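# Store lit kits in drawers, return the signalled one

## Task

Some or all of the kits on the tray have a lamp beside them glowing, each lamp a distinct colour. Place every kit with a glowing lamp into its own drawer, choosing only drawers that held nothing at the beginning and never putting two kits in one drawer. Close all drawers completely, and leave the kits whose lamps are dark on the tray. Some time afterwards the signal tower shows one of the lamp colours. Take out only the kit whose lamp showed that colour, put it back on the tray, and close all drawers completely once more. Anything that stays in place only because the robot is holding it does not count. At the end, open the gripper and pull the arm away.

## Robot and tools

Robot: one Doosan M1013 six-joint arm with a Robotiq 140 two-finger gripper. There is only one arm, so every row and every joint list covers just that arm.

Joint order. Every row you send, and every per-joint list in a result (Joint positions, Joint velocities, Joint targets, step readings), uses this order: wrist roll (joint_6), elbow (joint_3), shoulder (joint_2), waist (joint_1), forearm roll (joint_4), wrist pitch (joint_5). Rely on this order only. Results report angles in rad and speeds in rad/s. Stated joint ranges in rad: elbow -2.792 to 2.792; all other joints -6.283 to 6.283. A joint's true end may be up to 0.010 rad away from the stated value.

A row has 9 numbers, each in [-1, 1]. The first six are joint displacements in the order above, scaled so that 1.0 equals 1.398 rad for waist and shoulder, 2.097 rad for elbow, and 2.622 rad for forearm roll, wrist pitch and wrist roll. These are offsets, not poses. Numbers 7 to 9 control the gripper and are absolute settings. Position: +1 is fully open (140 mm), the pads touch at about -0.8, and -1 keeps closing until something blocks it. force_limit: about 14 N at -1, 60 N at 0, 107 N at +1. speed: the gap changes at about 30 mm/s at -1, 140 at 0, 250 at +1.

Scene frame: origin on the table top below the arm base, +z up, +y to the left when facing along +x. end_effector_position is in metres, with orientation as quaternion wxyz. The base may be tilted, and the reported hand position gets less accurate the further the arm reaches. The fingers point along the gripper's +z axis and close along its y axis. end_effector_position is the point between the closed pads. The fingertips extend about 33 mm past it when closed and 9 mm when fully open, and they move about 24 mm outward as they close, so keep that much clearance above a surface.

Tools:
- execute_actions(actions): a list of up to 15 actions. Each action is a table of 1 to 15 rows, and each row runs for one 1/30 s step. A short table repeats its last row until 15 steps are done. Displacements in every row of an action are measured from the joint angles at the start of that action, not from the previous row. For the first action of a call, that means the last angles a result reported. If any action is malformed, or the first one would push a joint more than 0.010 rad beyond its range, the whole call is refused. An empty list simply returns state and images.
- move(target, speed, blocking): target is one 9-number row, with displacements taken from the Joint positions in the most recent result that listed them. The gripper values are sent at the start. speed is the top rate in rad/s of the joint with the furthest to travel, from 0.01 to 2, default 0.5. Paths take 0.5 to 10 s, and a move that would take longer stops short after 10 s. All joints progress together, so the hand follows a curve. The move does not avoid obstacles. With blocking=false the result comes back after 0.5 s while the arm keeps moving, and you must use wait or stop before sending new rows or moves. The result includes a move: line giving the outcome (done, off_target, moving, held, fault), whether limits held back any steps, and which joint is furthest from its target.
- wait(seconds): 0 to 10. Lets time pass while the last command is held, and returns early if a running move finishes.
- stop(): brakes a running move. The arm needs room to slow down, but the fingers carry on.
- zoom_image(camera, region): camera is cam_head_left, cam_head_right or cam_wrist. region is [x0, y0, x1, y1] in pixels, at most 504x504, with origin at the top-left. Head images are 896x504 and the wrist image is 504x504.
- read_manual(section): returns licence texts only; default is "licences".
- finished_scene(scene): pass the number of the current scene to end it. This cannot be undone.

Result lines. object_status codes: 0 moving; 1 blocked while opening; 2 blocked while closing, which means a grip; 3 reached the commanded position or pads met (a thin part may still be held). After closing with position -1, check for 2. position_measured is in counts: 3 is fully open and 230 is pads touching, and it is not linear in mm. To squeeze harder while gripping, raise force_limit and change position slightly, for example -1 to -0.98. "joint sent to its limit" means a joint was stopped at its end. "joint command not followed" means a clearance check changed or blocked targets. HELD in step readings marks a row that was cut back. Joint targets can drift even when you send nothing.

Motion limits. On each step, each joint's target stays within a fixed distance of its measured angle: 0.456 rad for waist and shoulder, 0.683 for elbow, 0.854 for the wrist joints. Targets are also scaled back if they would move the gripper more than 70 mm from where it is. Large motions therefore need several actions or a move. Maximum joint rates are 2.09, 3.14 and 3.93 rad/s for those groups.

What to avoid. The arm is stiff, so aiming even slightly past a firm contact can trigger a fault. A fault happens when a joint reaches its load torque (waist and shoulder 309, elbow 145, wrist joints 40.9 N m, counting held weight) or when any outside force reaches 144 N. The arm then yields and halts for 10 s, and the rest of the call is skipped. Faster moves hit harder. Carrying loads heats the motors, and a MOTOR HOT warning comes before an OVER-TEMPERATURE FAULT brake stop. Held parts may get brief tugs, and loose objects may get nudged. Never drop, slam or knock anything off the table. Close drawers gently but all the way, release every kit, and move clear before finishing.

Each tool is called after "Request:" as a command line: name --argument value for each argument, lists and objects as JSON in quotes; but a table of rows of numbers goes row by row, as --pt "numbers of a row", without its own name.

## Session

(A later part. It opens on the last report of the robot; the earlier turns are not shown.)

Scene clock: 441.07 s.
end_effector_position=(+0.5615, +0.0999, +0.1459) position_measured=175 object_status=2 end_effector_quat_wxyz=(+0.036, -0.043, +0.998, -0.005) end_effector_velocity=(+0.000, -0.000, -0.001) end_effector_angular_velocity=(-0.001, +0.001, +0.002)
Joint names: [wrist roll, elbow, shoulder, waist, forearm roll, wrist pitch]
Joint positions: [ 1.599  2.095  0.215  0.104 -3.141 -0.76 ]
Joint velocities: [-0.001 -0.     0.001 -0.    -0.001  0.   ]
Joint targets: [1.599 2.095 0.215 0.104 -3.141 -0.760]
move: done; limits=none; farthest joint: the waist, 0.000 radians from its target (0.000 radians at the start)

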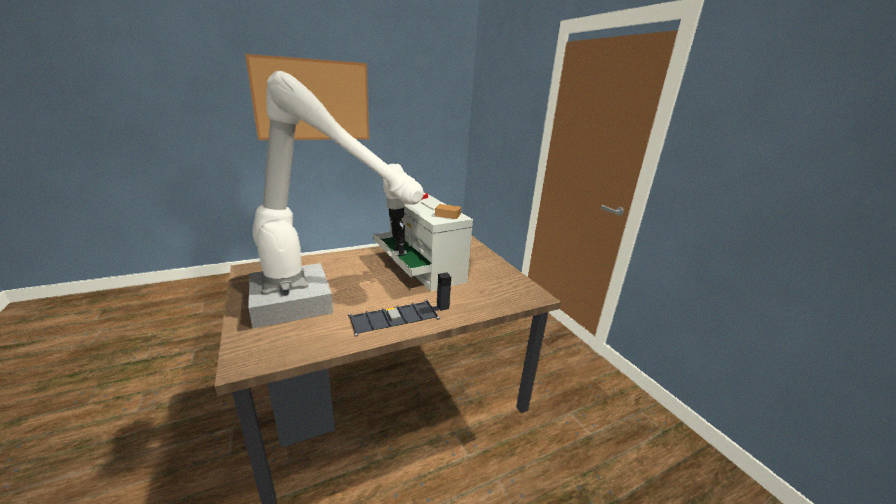

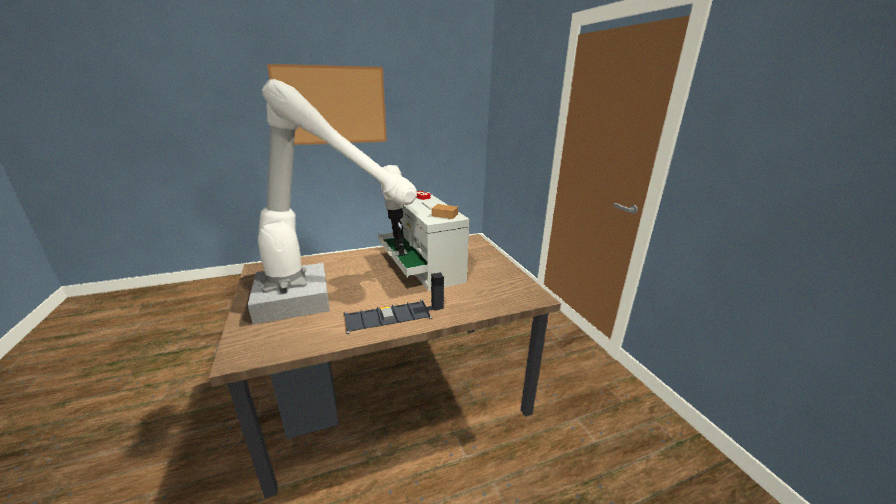

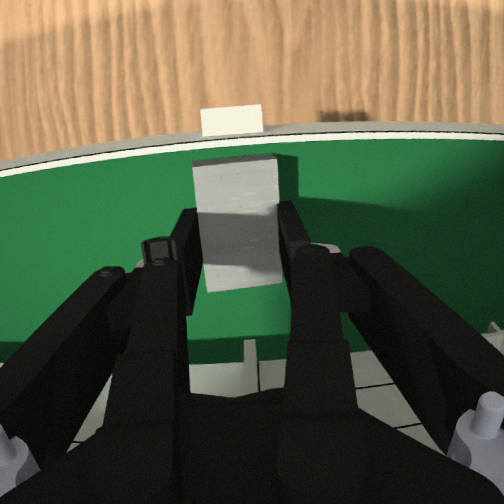

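Request:
move --target '[0,0.0006,0.0015,0,0,0.0013,-1,0,0]' --speed 0.01

Request:
move --target '[0,0,0,0,0,0,-0.25,0,-0.5]'

Request:
move --target '[0,-0.022,-0.058,0,0,-0.049,-0.25,0,0]' --speed 0.25

Scene clock: 444.53 s.
end_effector_position=(+0.5615, +0.0999, +0.1443) position_measured=175 object_status=2 end_effector_quat_wxyz=(+0.036, -0.043, +0.998, -0.005) end_effector_velocity=(-0.000, +0.000, -0.000) end_effector_angular_velocity=(+0.001, +0.000, -0.001)
Joint names: [wrist roll, elbow, shoulder, waist, forearm roll, wrist pitch]
Joint positions: [ 1.599  2.096  0.217  0.104 -3.141 -0.756]
Joint velocities: [ 0.     0.    -0.    -0.     0.001  0.   ]
Joint targets: [1.599 2.096 0.217 0.104 -3.141 -0.756]
move: done; limits=none; farthest joint: the waist, 0.000 radians from its target (0.000 radians at the start)

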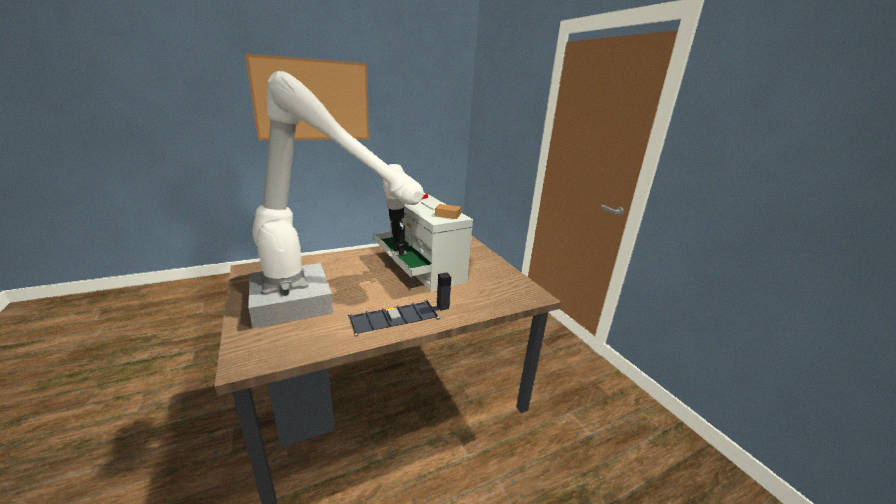

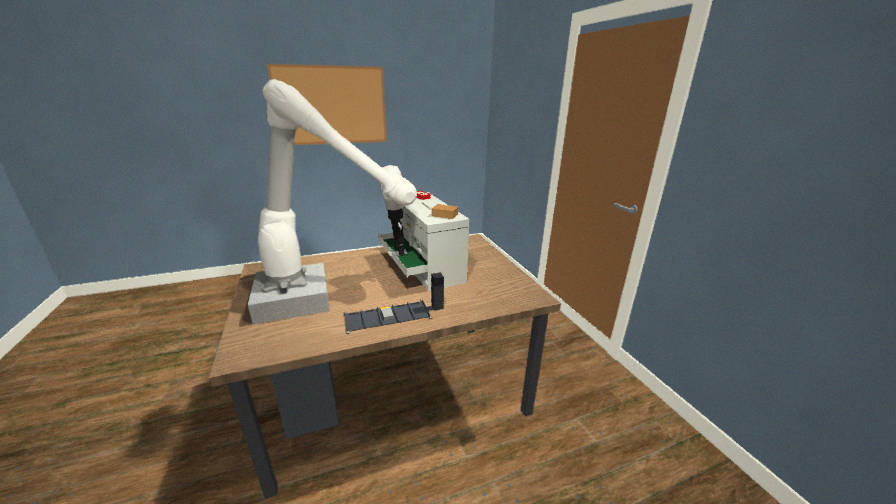

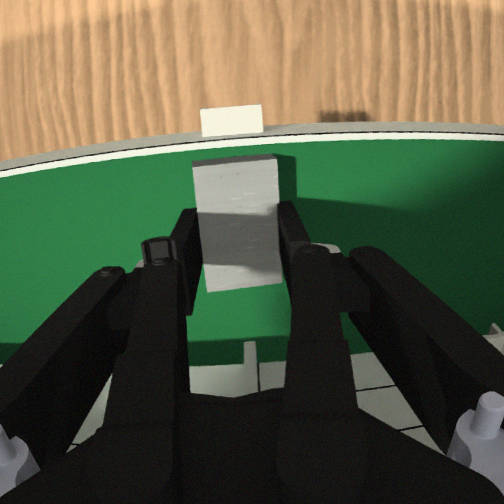

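Scene clock: 445.03 s.
end_effector_position=(+0.5615, +0.0999, +0.1442) position_measured=160 object_status=3 end_effector_quat_wxyz=(+0.036, -0.043, +0.998, -0.005) end_effector_velocity=(-0.000, -0.000, -0.000) end_effector_angular_velocity=(+0.000, +0.001, +0.001)
Joint names: [wrist roll, elbow, shoulder, waist, forearm roll, wrist pitch]
Joint positions: [ 1.599  2.096  0.217  0.104 -3.141 -0.756]
Joint velocities: [-0.002 -0.     0.    -0.     0.    -0.001]
Joint targets: [1.599 2.096 0.217 0.104 -3.141 -0.756]
move: done; limits=none; farthest joint: the waist, 0.000 radians from its target (0.000 radians at the start)

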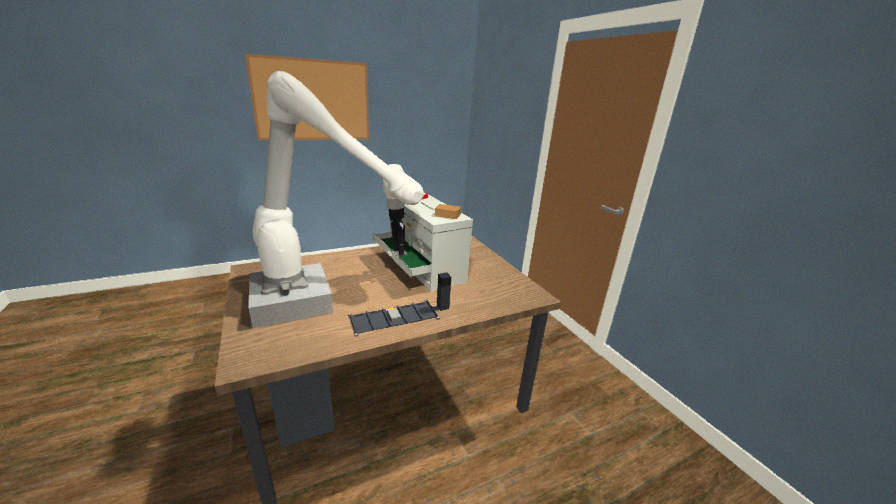

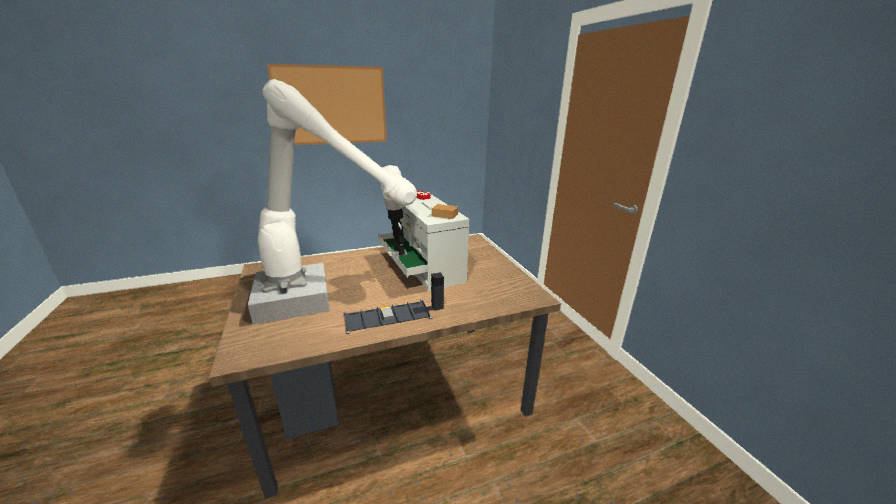

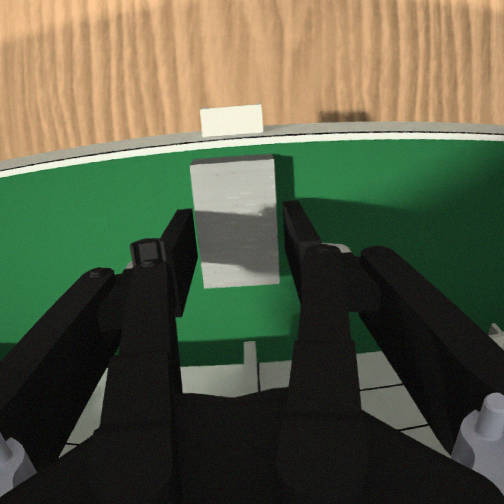

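Scene clock: 445.93 s.
end_effector_position=(+0.5562, +0.1002, +0.2083) position_measured=160 object_status=3 end_effector_quat_wxyz=(+0.036, -0.043, +0.998, -0.005) end_effector_velocity=(+0.000, +0.000, +0.001) end_effector_angular_velocity=(-0.000, -0.002, +0.001)
Joint names: [wrist roll, elbow, shoulder, waist, forearm roll, wrist pitch]
Joint positions: [ 1.599  2.05   0.136  0.104 -3.141 -0.885]
Joint velocities: [-0.001 -0.    -0.001  0.    -0.     0.   ]
Joint targets: [1.599 2.050 0.136 0.104 -3.141 -0.885]
move: done; limits=none; farthest joint: the waist, 0.000 radians from its target (0.000 radians at the start)

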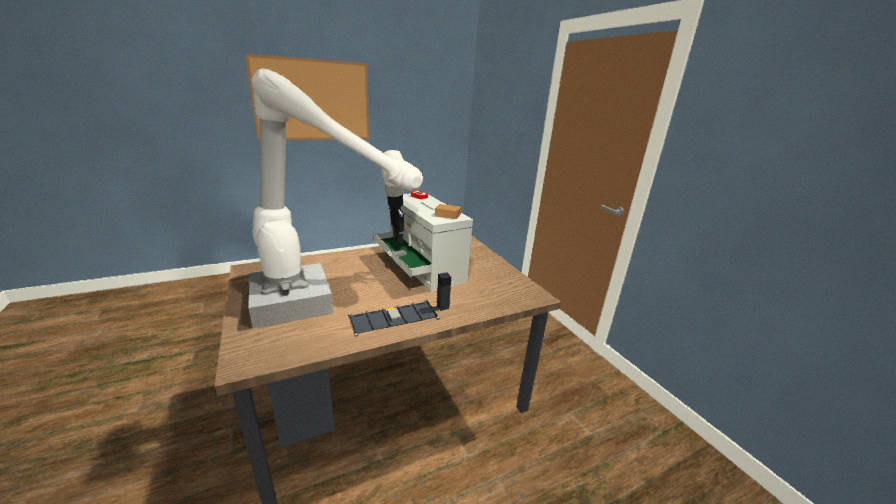

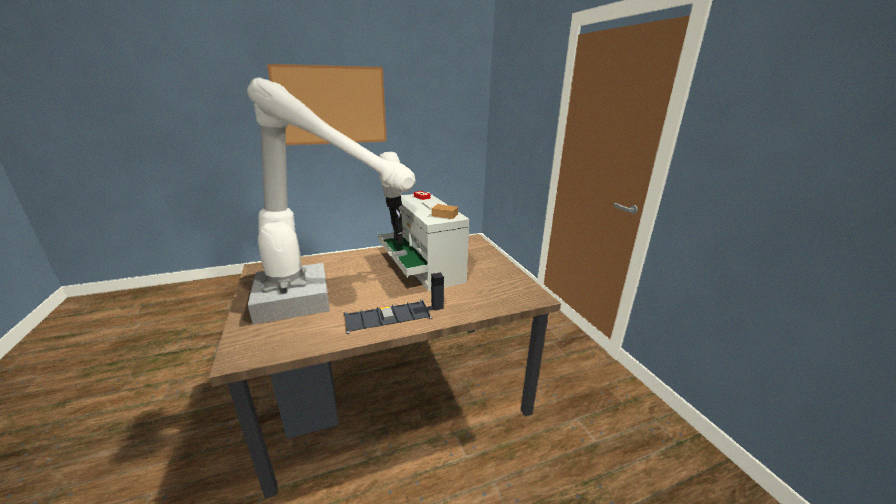

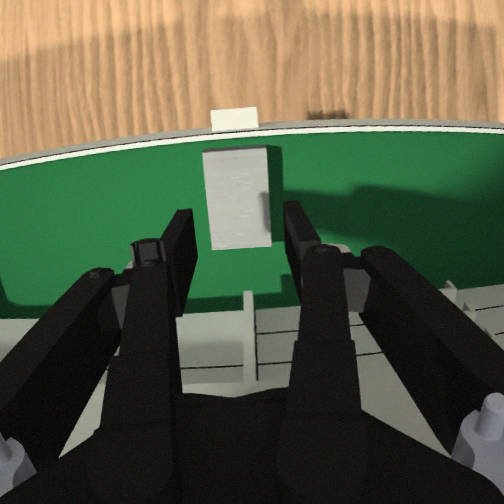

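Request:
move --target '[-0.0423,0.2146,-0.4192,0.0279,0.26,0.2613,-0.25,0,0]' --speed 0.6

Request:
move --target '[0,0,0,0,0.9898,0.0423,-0.25,0,0]' --speed 1.5

Request:
move --target '[0,0.0849,0.1967,0,0,0,-0.25,0,0]' --speed 0.35

Scene clock: 453.73 s.
end_effector_position=(+0.4741, +0.1539, +0.3522) position_measured=160 object_status=3 end_effector_quat_wxyz=(+0.401, +0.162, +0.877, +0.209) end_effector_velocity=(-0.000, -0.000, +0.000) end_effector_angular_velocity=(-0.001, -0.001, +0.001)
Joint names: [wrist roll, elbow, shoulder, waist, forearm roll, wrist pitch]
Joint positions: [ 1.488  2.5   -0.45   0.143 -2.46  -0.2  ]
Joint velocities: [-0.001  0.001 -0.001  0.    -0.     0.   ]
Joint targets: [1.488 2.500 -0.450 0.143 -2.460 -0.200]
move: done; limits=none; farthest joint: the shoulder, 0.001 radians from its target (0.586 radians at the start)

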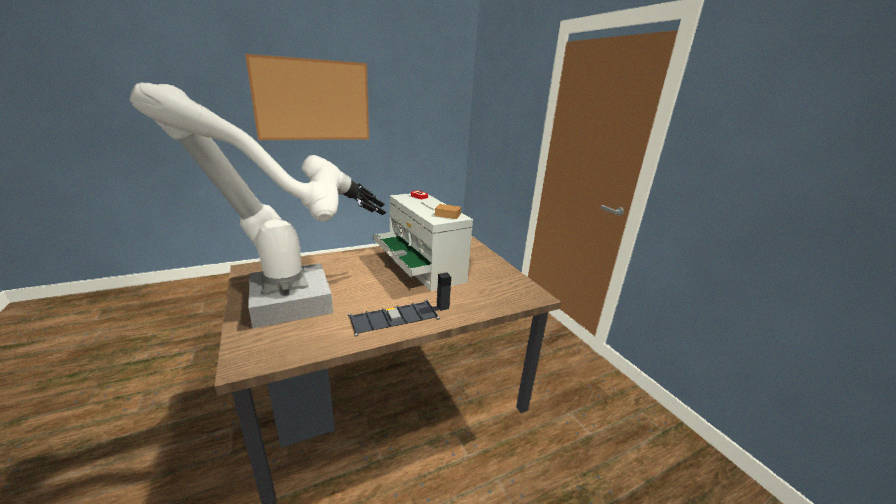

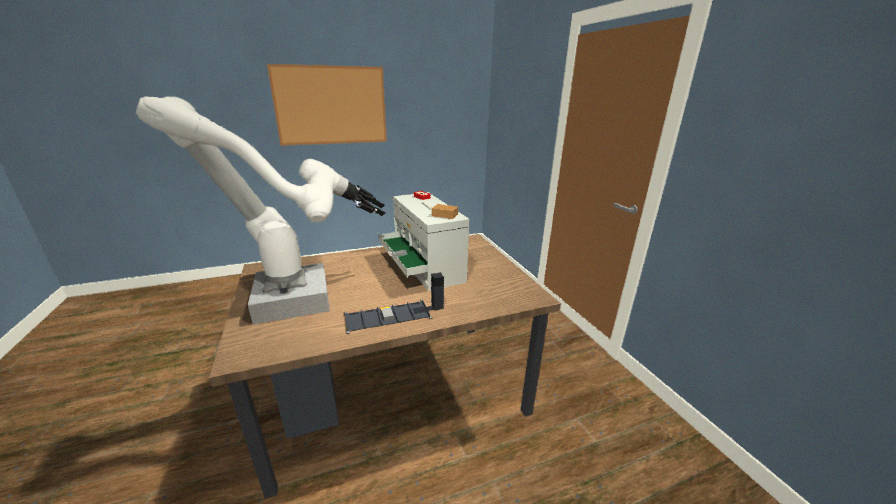

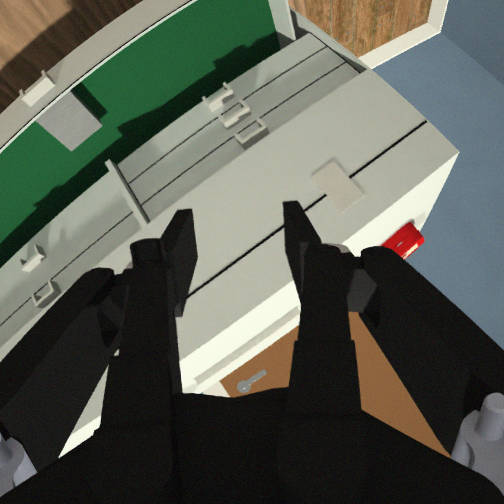

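Scene clock: 456.10 s.
end_effector_position=(+0.5223, +0.1163, +0.4217) position_measured=160 object_status=3 end_effector_quat_wxyz=(-0.046, +0.830, +0.043, +0.554) end_effector_velocity=(+0.000, -0.000, -0.001) end_effector_angular_velocity=(+0.000, +0.002, -0.000)
Joint names: [wrist roll, elbow, shoulder, waist, forearm roll, wrist pitch]
Joint positions: [ 1.488  2.5   -0.45   0.143  0.135 -0.089]
Joint velocities: [-0.    -0.     0.001 -0.     0.001  0.001]
Joint targets: [1.488 2.500 -0.450 0.143 0.135 -0.089]
move: done; limits=none; farthest joint: the waist, 0.000 radians from its target (0.000 radians at the start)

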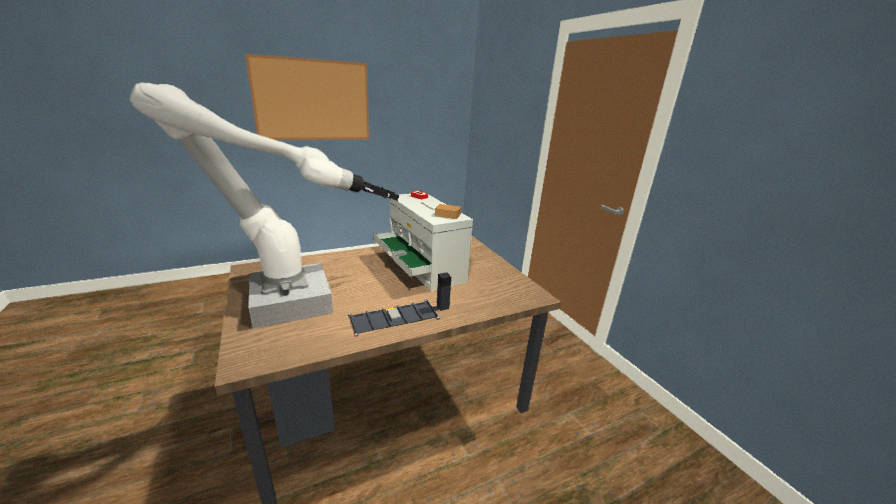

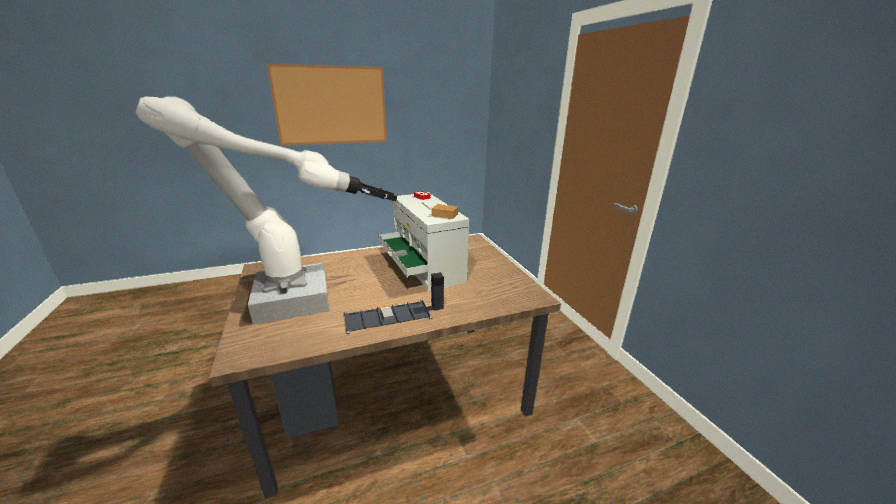

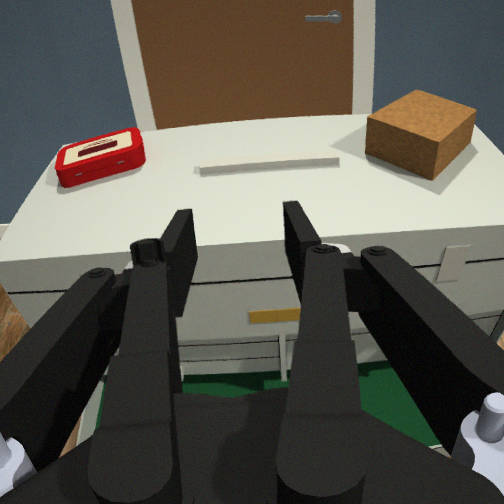

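Scene clock: 457.30 s.
end_effector_position=(+0.4359, +0.0991, +0.1613) position_measured=160 object_status=3 end_effector_quat_wxyz=(-0.024, +0.934, +0.048, +0.354) end_effector_velocity=(-0.000, -0.000, -0.000) end_effector_angular_velocity=(-0.000, +0.001, -0.000)
Joint names: [wrist roll, elbow, shoulder, waist, forearm roll, wrist pitch]
Joint positions: [ 1.488  2.678 -0.175  0.143  0.135 -0.089]
Joint velocities: [-0.     0.     0.001 -0.     0.     0.   ]
Joint targets: [1.488 2.678 -0.175 0.143 0.135 -0.089]
move: done; limits=none; farthest joint: the waist, 0.000 radians from its target (0.000 radians at the start)

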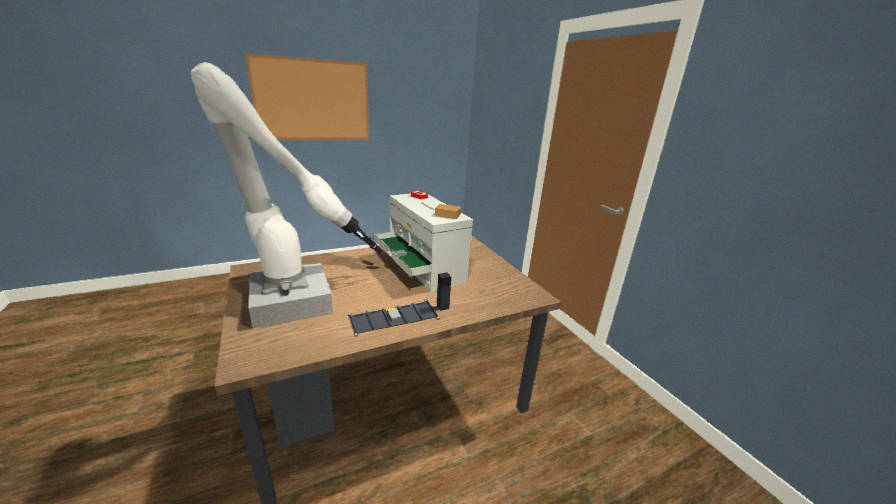

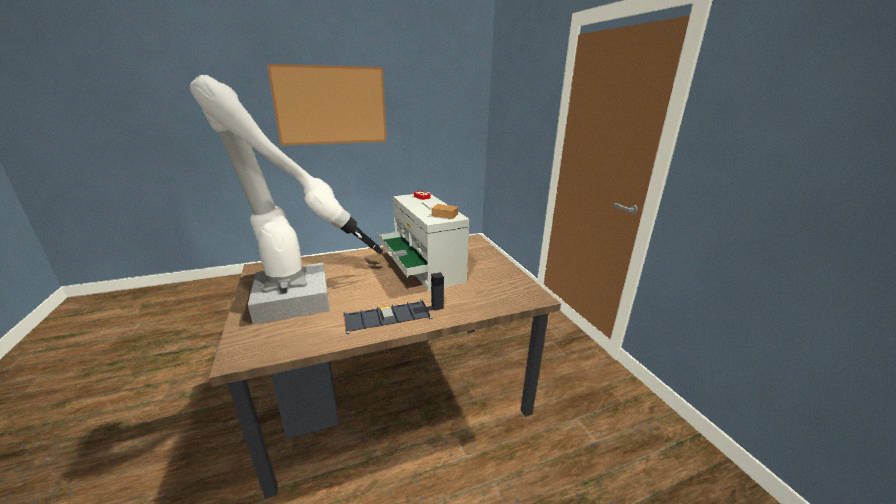

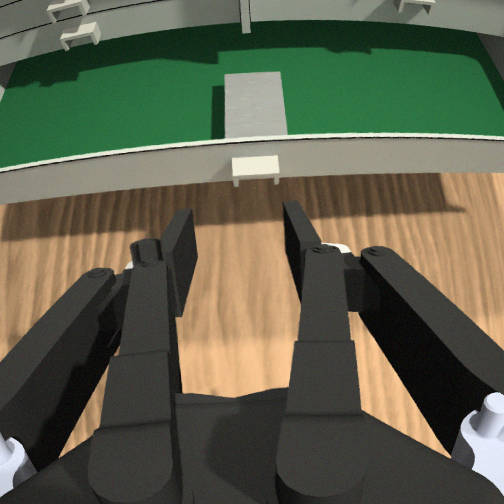

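Request:
move --target '[0,0,0.1431,0,0.0003,-0.0992,-0.25,0,0]' --speed 0.3

Request:
move --target '[0,0,0,0,0,0,-1,0,0]'

Request:
move --target '[0.0028,-0.0249,0.0333,-0.0053,-0.0051,0.0023,-1,0,0]' --speed 0.15

Request:
move --target '[0.0019,-0.0343,0.0411,-0.0055,-0.0044,0.0057,-1,0,0]' --speed 0.15

Scene clock: 461.17 s.
end_effector_position=(+0.4786, +0.0936, +0.1269) position_measured=160 object_status=3 end_effector_quat_wxyz=(-0.010, +0.923, +0.044, +0.383) end_effector_velocity=(+0.000, -0.000, -0.000) end_effector_angular_velocity=(+0.001, -0.000, -0.002)
Joint names: [wrist roll, elbow, shoulder, waist, forearm roll, wrist pitch]
Joint positions: [ 1.488  2.678  0.025  0.143  0.136 -0.349]
Joint velocities: [ 0.002  0.     0.    -0.     0.    -0.001]
Joint targets: [1.488 2.678 0.025 0.143 0.136 -0.349]
move: done; limits=none; farthest joint: the waist, 0.000 radians from its target (0.000 radians at the start)

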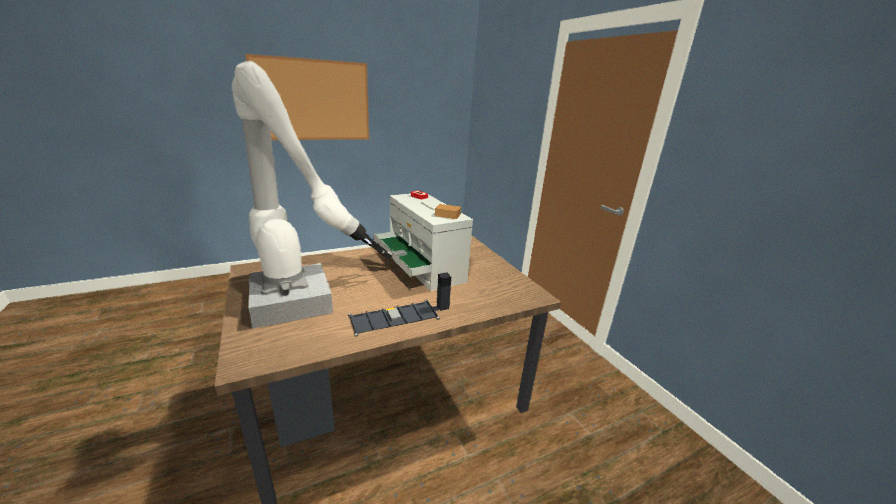

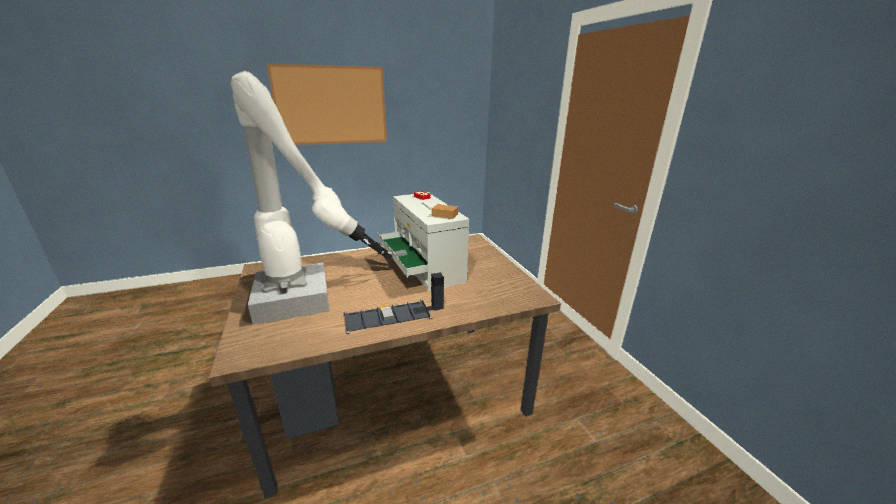

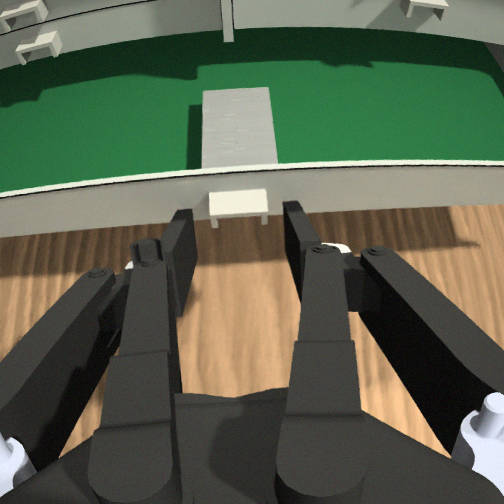

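Scene clock: 461.67 s.
end_effector_position=(+0.4786, +0.0937, +0.1269) position_measured=193 object_status=2 end_effector_quat_wxyz=(-0.010, +0.923, +0.044, +0.383) end_effector_velocity=(-0.000, +0.000, -0.000) end_effector_angular_velocity=(-0.001, +0.001, +0.001)
Joint names: [wrist roll, elbow, shoulder, waist, forearm roll, wrist pitch]
Joint positions: [ 1.488  2.678  0.025  0.143  0.136 -0.349]
Joint velocities: [-0.001  0.    -0.     0.    -0.     0.001]
Joint targets: [1.488 2.678 0.025 0.143 0.136 -0.349]
move: done; limits=none; farthest joint: the waist, 0.000 radians from its target (0.000 radians at the start)

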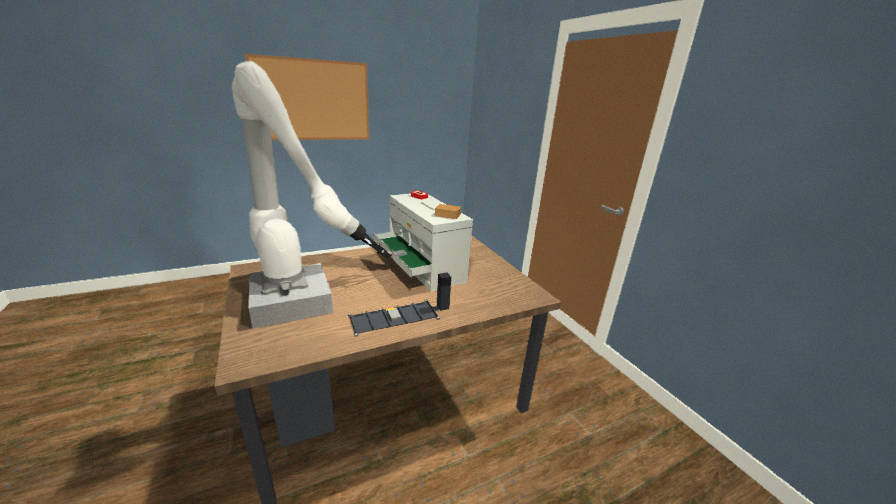

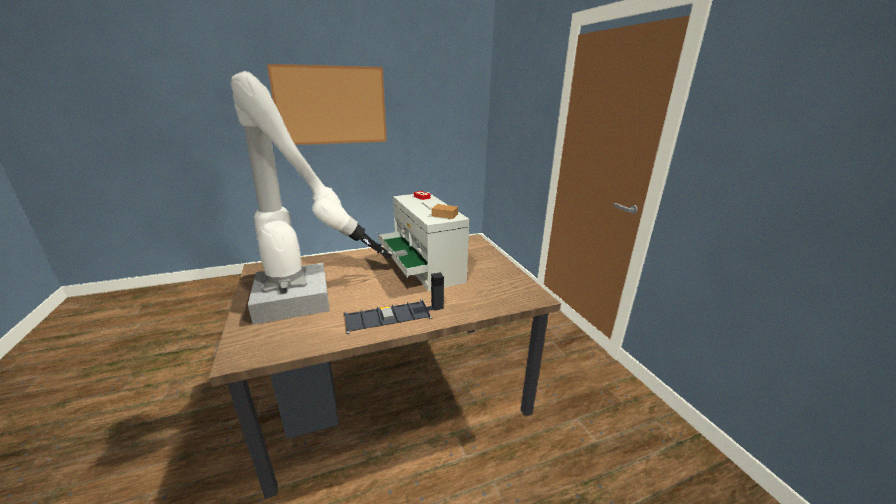

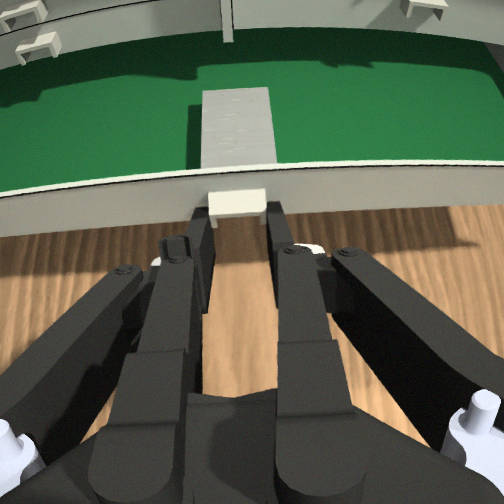

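Scene clock: 462.43 s.
end_effector_position=(+0.5105, +0.0964, +0.1269) position_measured=193 object_status=2 end_effector_quat_wxyz=(-0.010, +0.923, +0.044, +0.383) end_effector_velocity=(+0.000, -0.000, -0.000) end_effector_angular_velocity=(+0.000, +0.001, -0.001)
Joint names: [wrist roll, elbow, shoulder, waist, forearm roll, wrist pitch]
Joint positions: [ 1.496  2.626  0.072  0.136  0.123 -0.343]
Joint velocities: [ 0.    -0.001  0.001 -0.     0.     0.   ]
Joint targets: [1.496 2.626 0.072 0.136 0.123 -0.343]
move: done; limits=none; farthest joint: the waist, 0.000 radians from its target (0.008 radians at the start)

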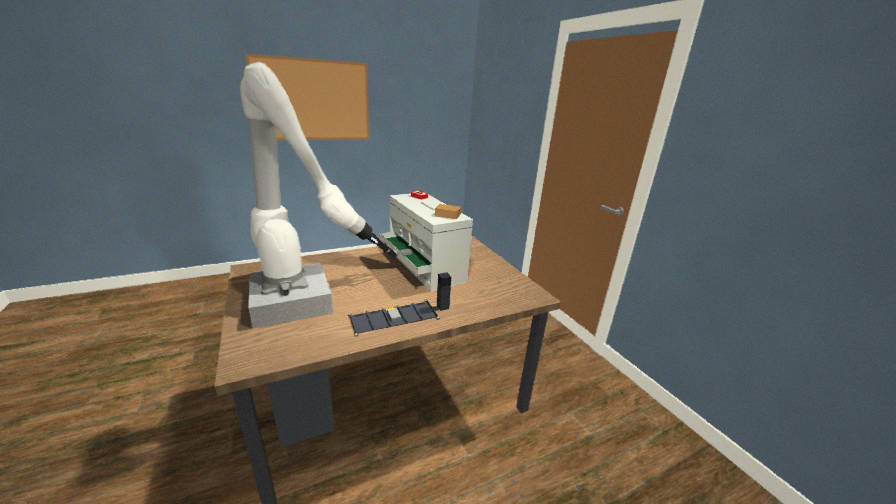

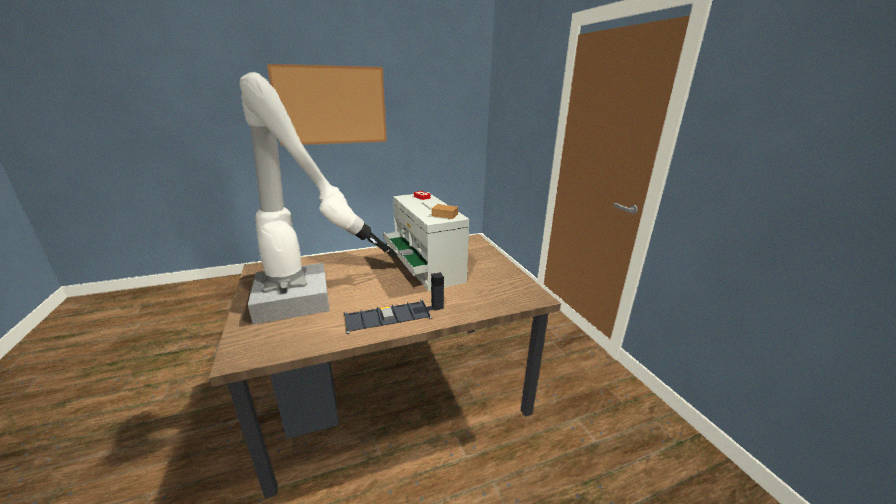

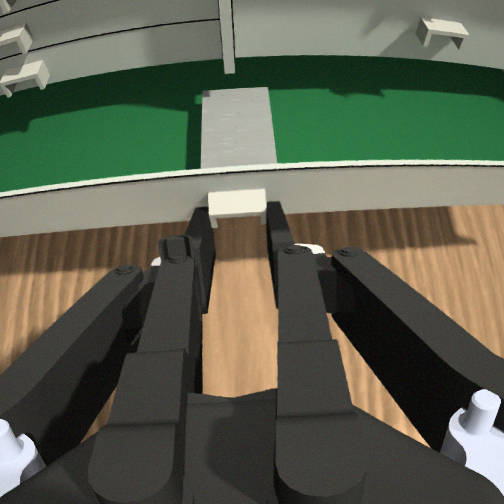

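Scene clock: 463.27 s.
end_effector_position=(+0.5533, +0.1002, +0.1269) position_measured=193 object_status=2 end_effector_quat_wxyz=(-0.010, +0.923, +0.044, +0.383) end_effector_velocity=(+0.000, +0.000, -0.000) end_effector_angular_velocity=(+0.000, +0.000, -0.000)
Joint names: [wrist roll, elbow, shoulder, waist, forearm roll, wrist pitch]
Joint positions: [ 1.501  2.554  0.129  0.128  0.111 -0.328]
Joint velocities: [ 0.    -0.001  0.001  0.     0.    -0.   ]
Joint targets: [1.501 2.554 0.129 0.128 0.111 -0.328]
move: done; limits=none; farthest joint: the waist, 0.000 radians from its target (0.008 radians at the start)

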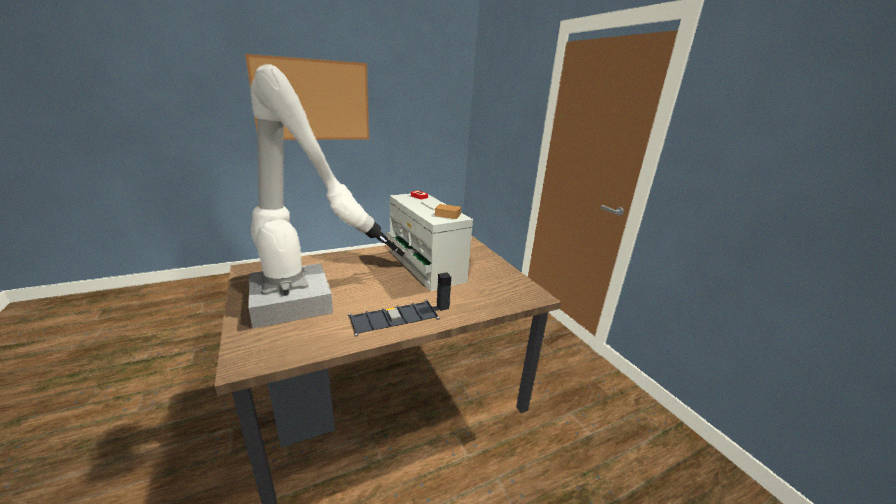

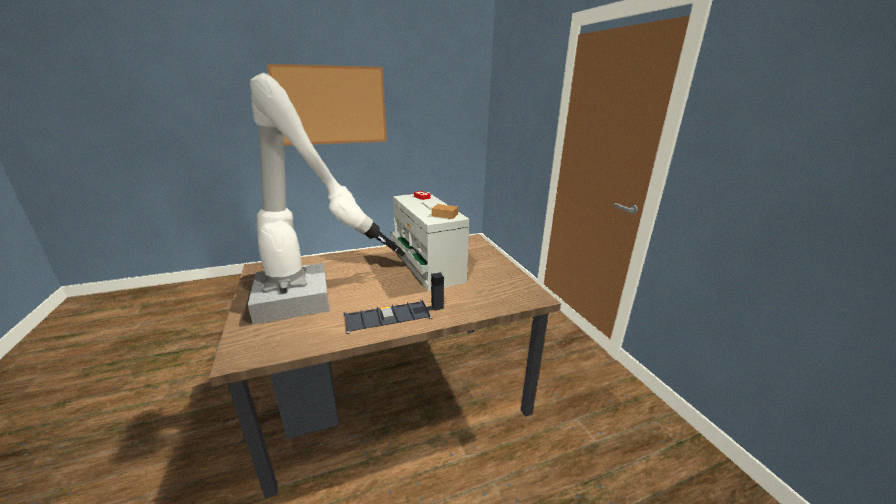

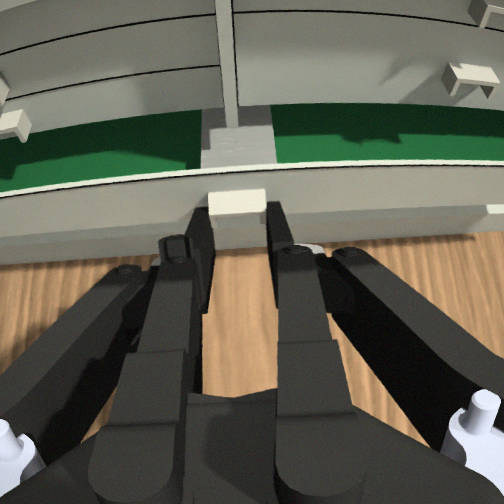

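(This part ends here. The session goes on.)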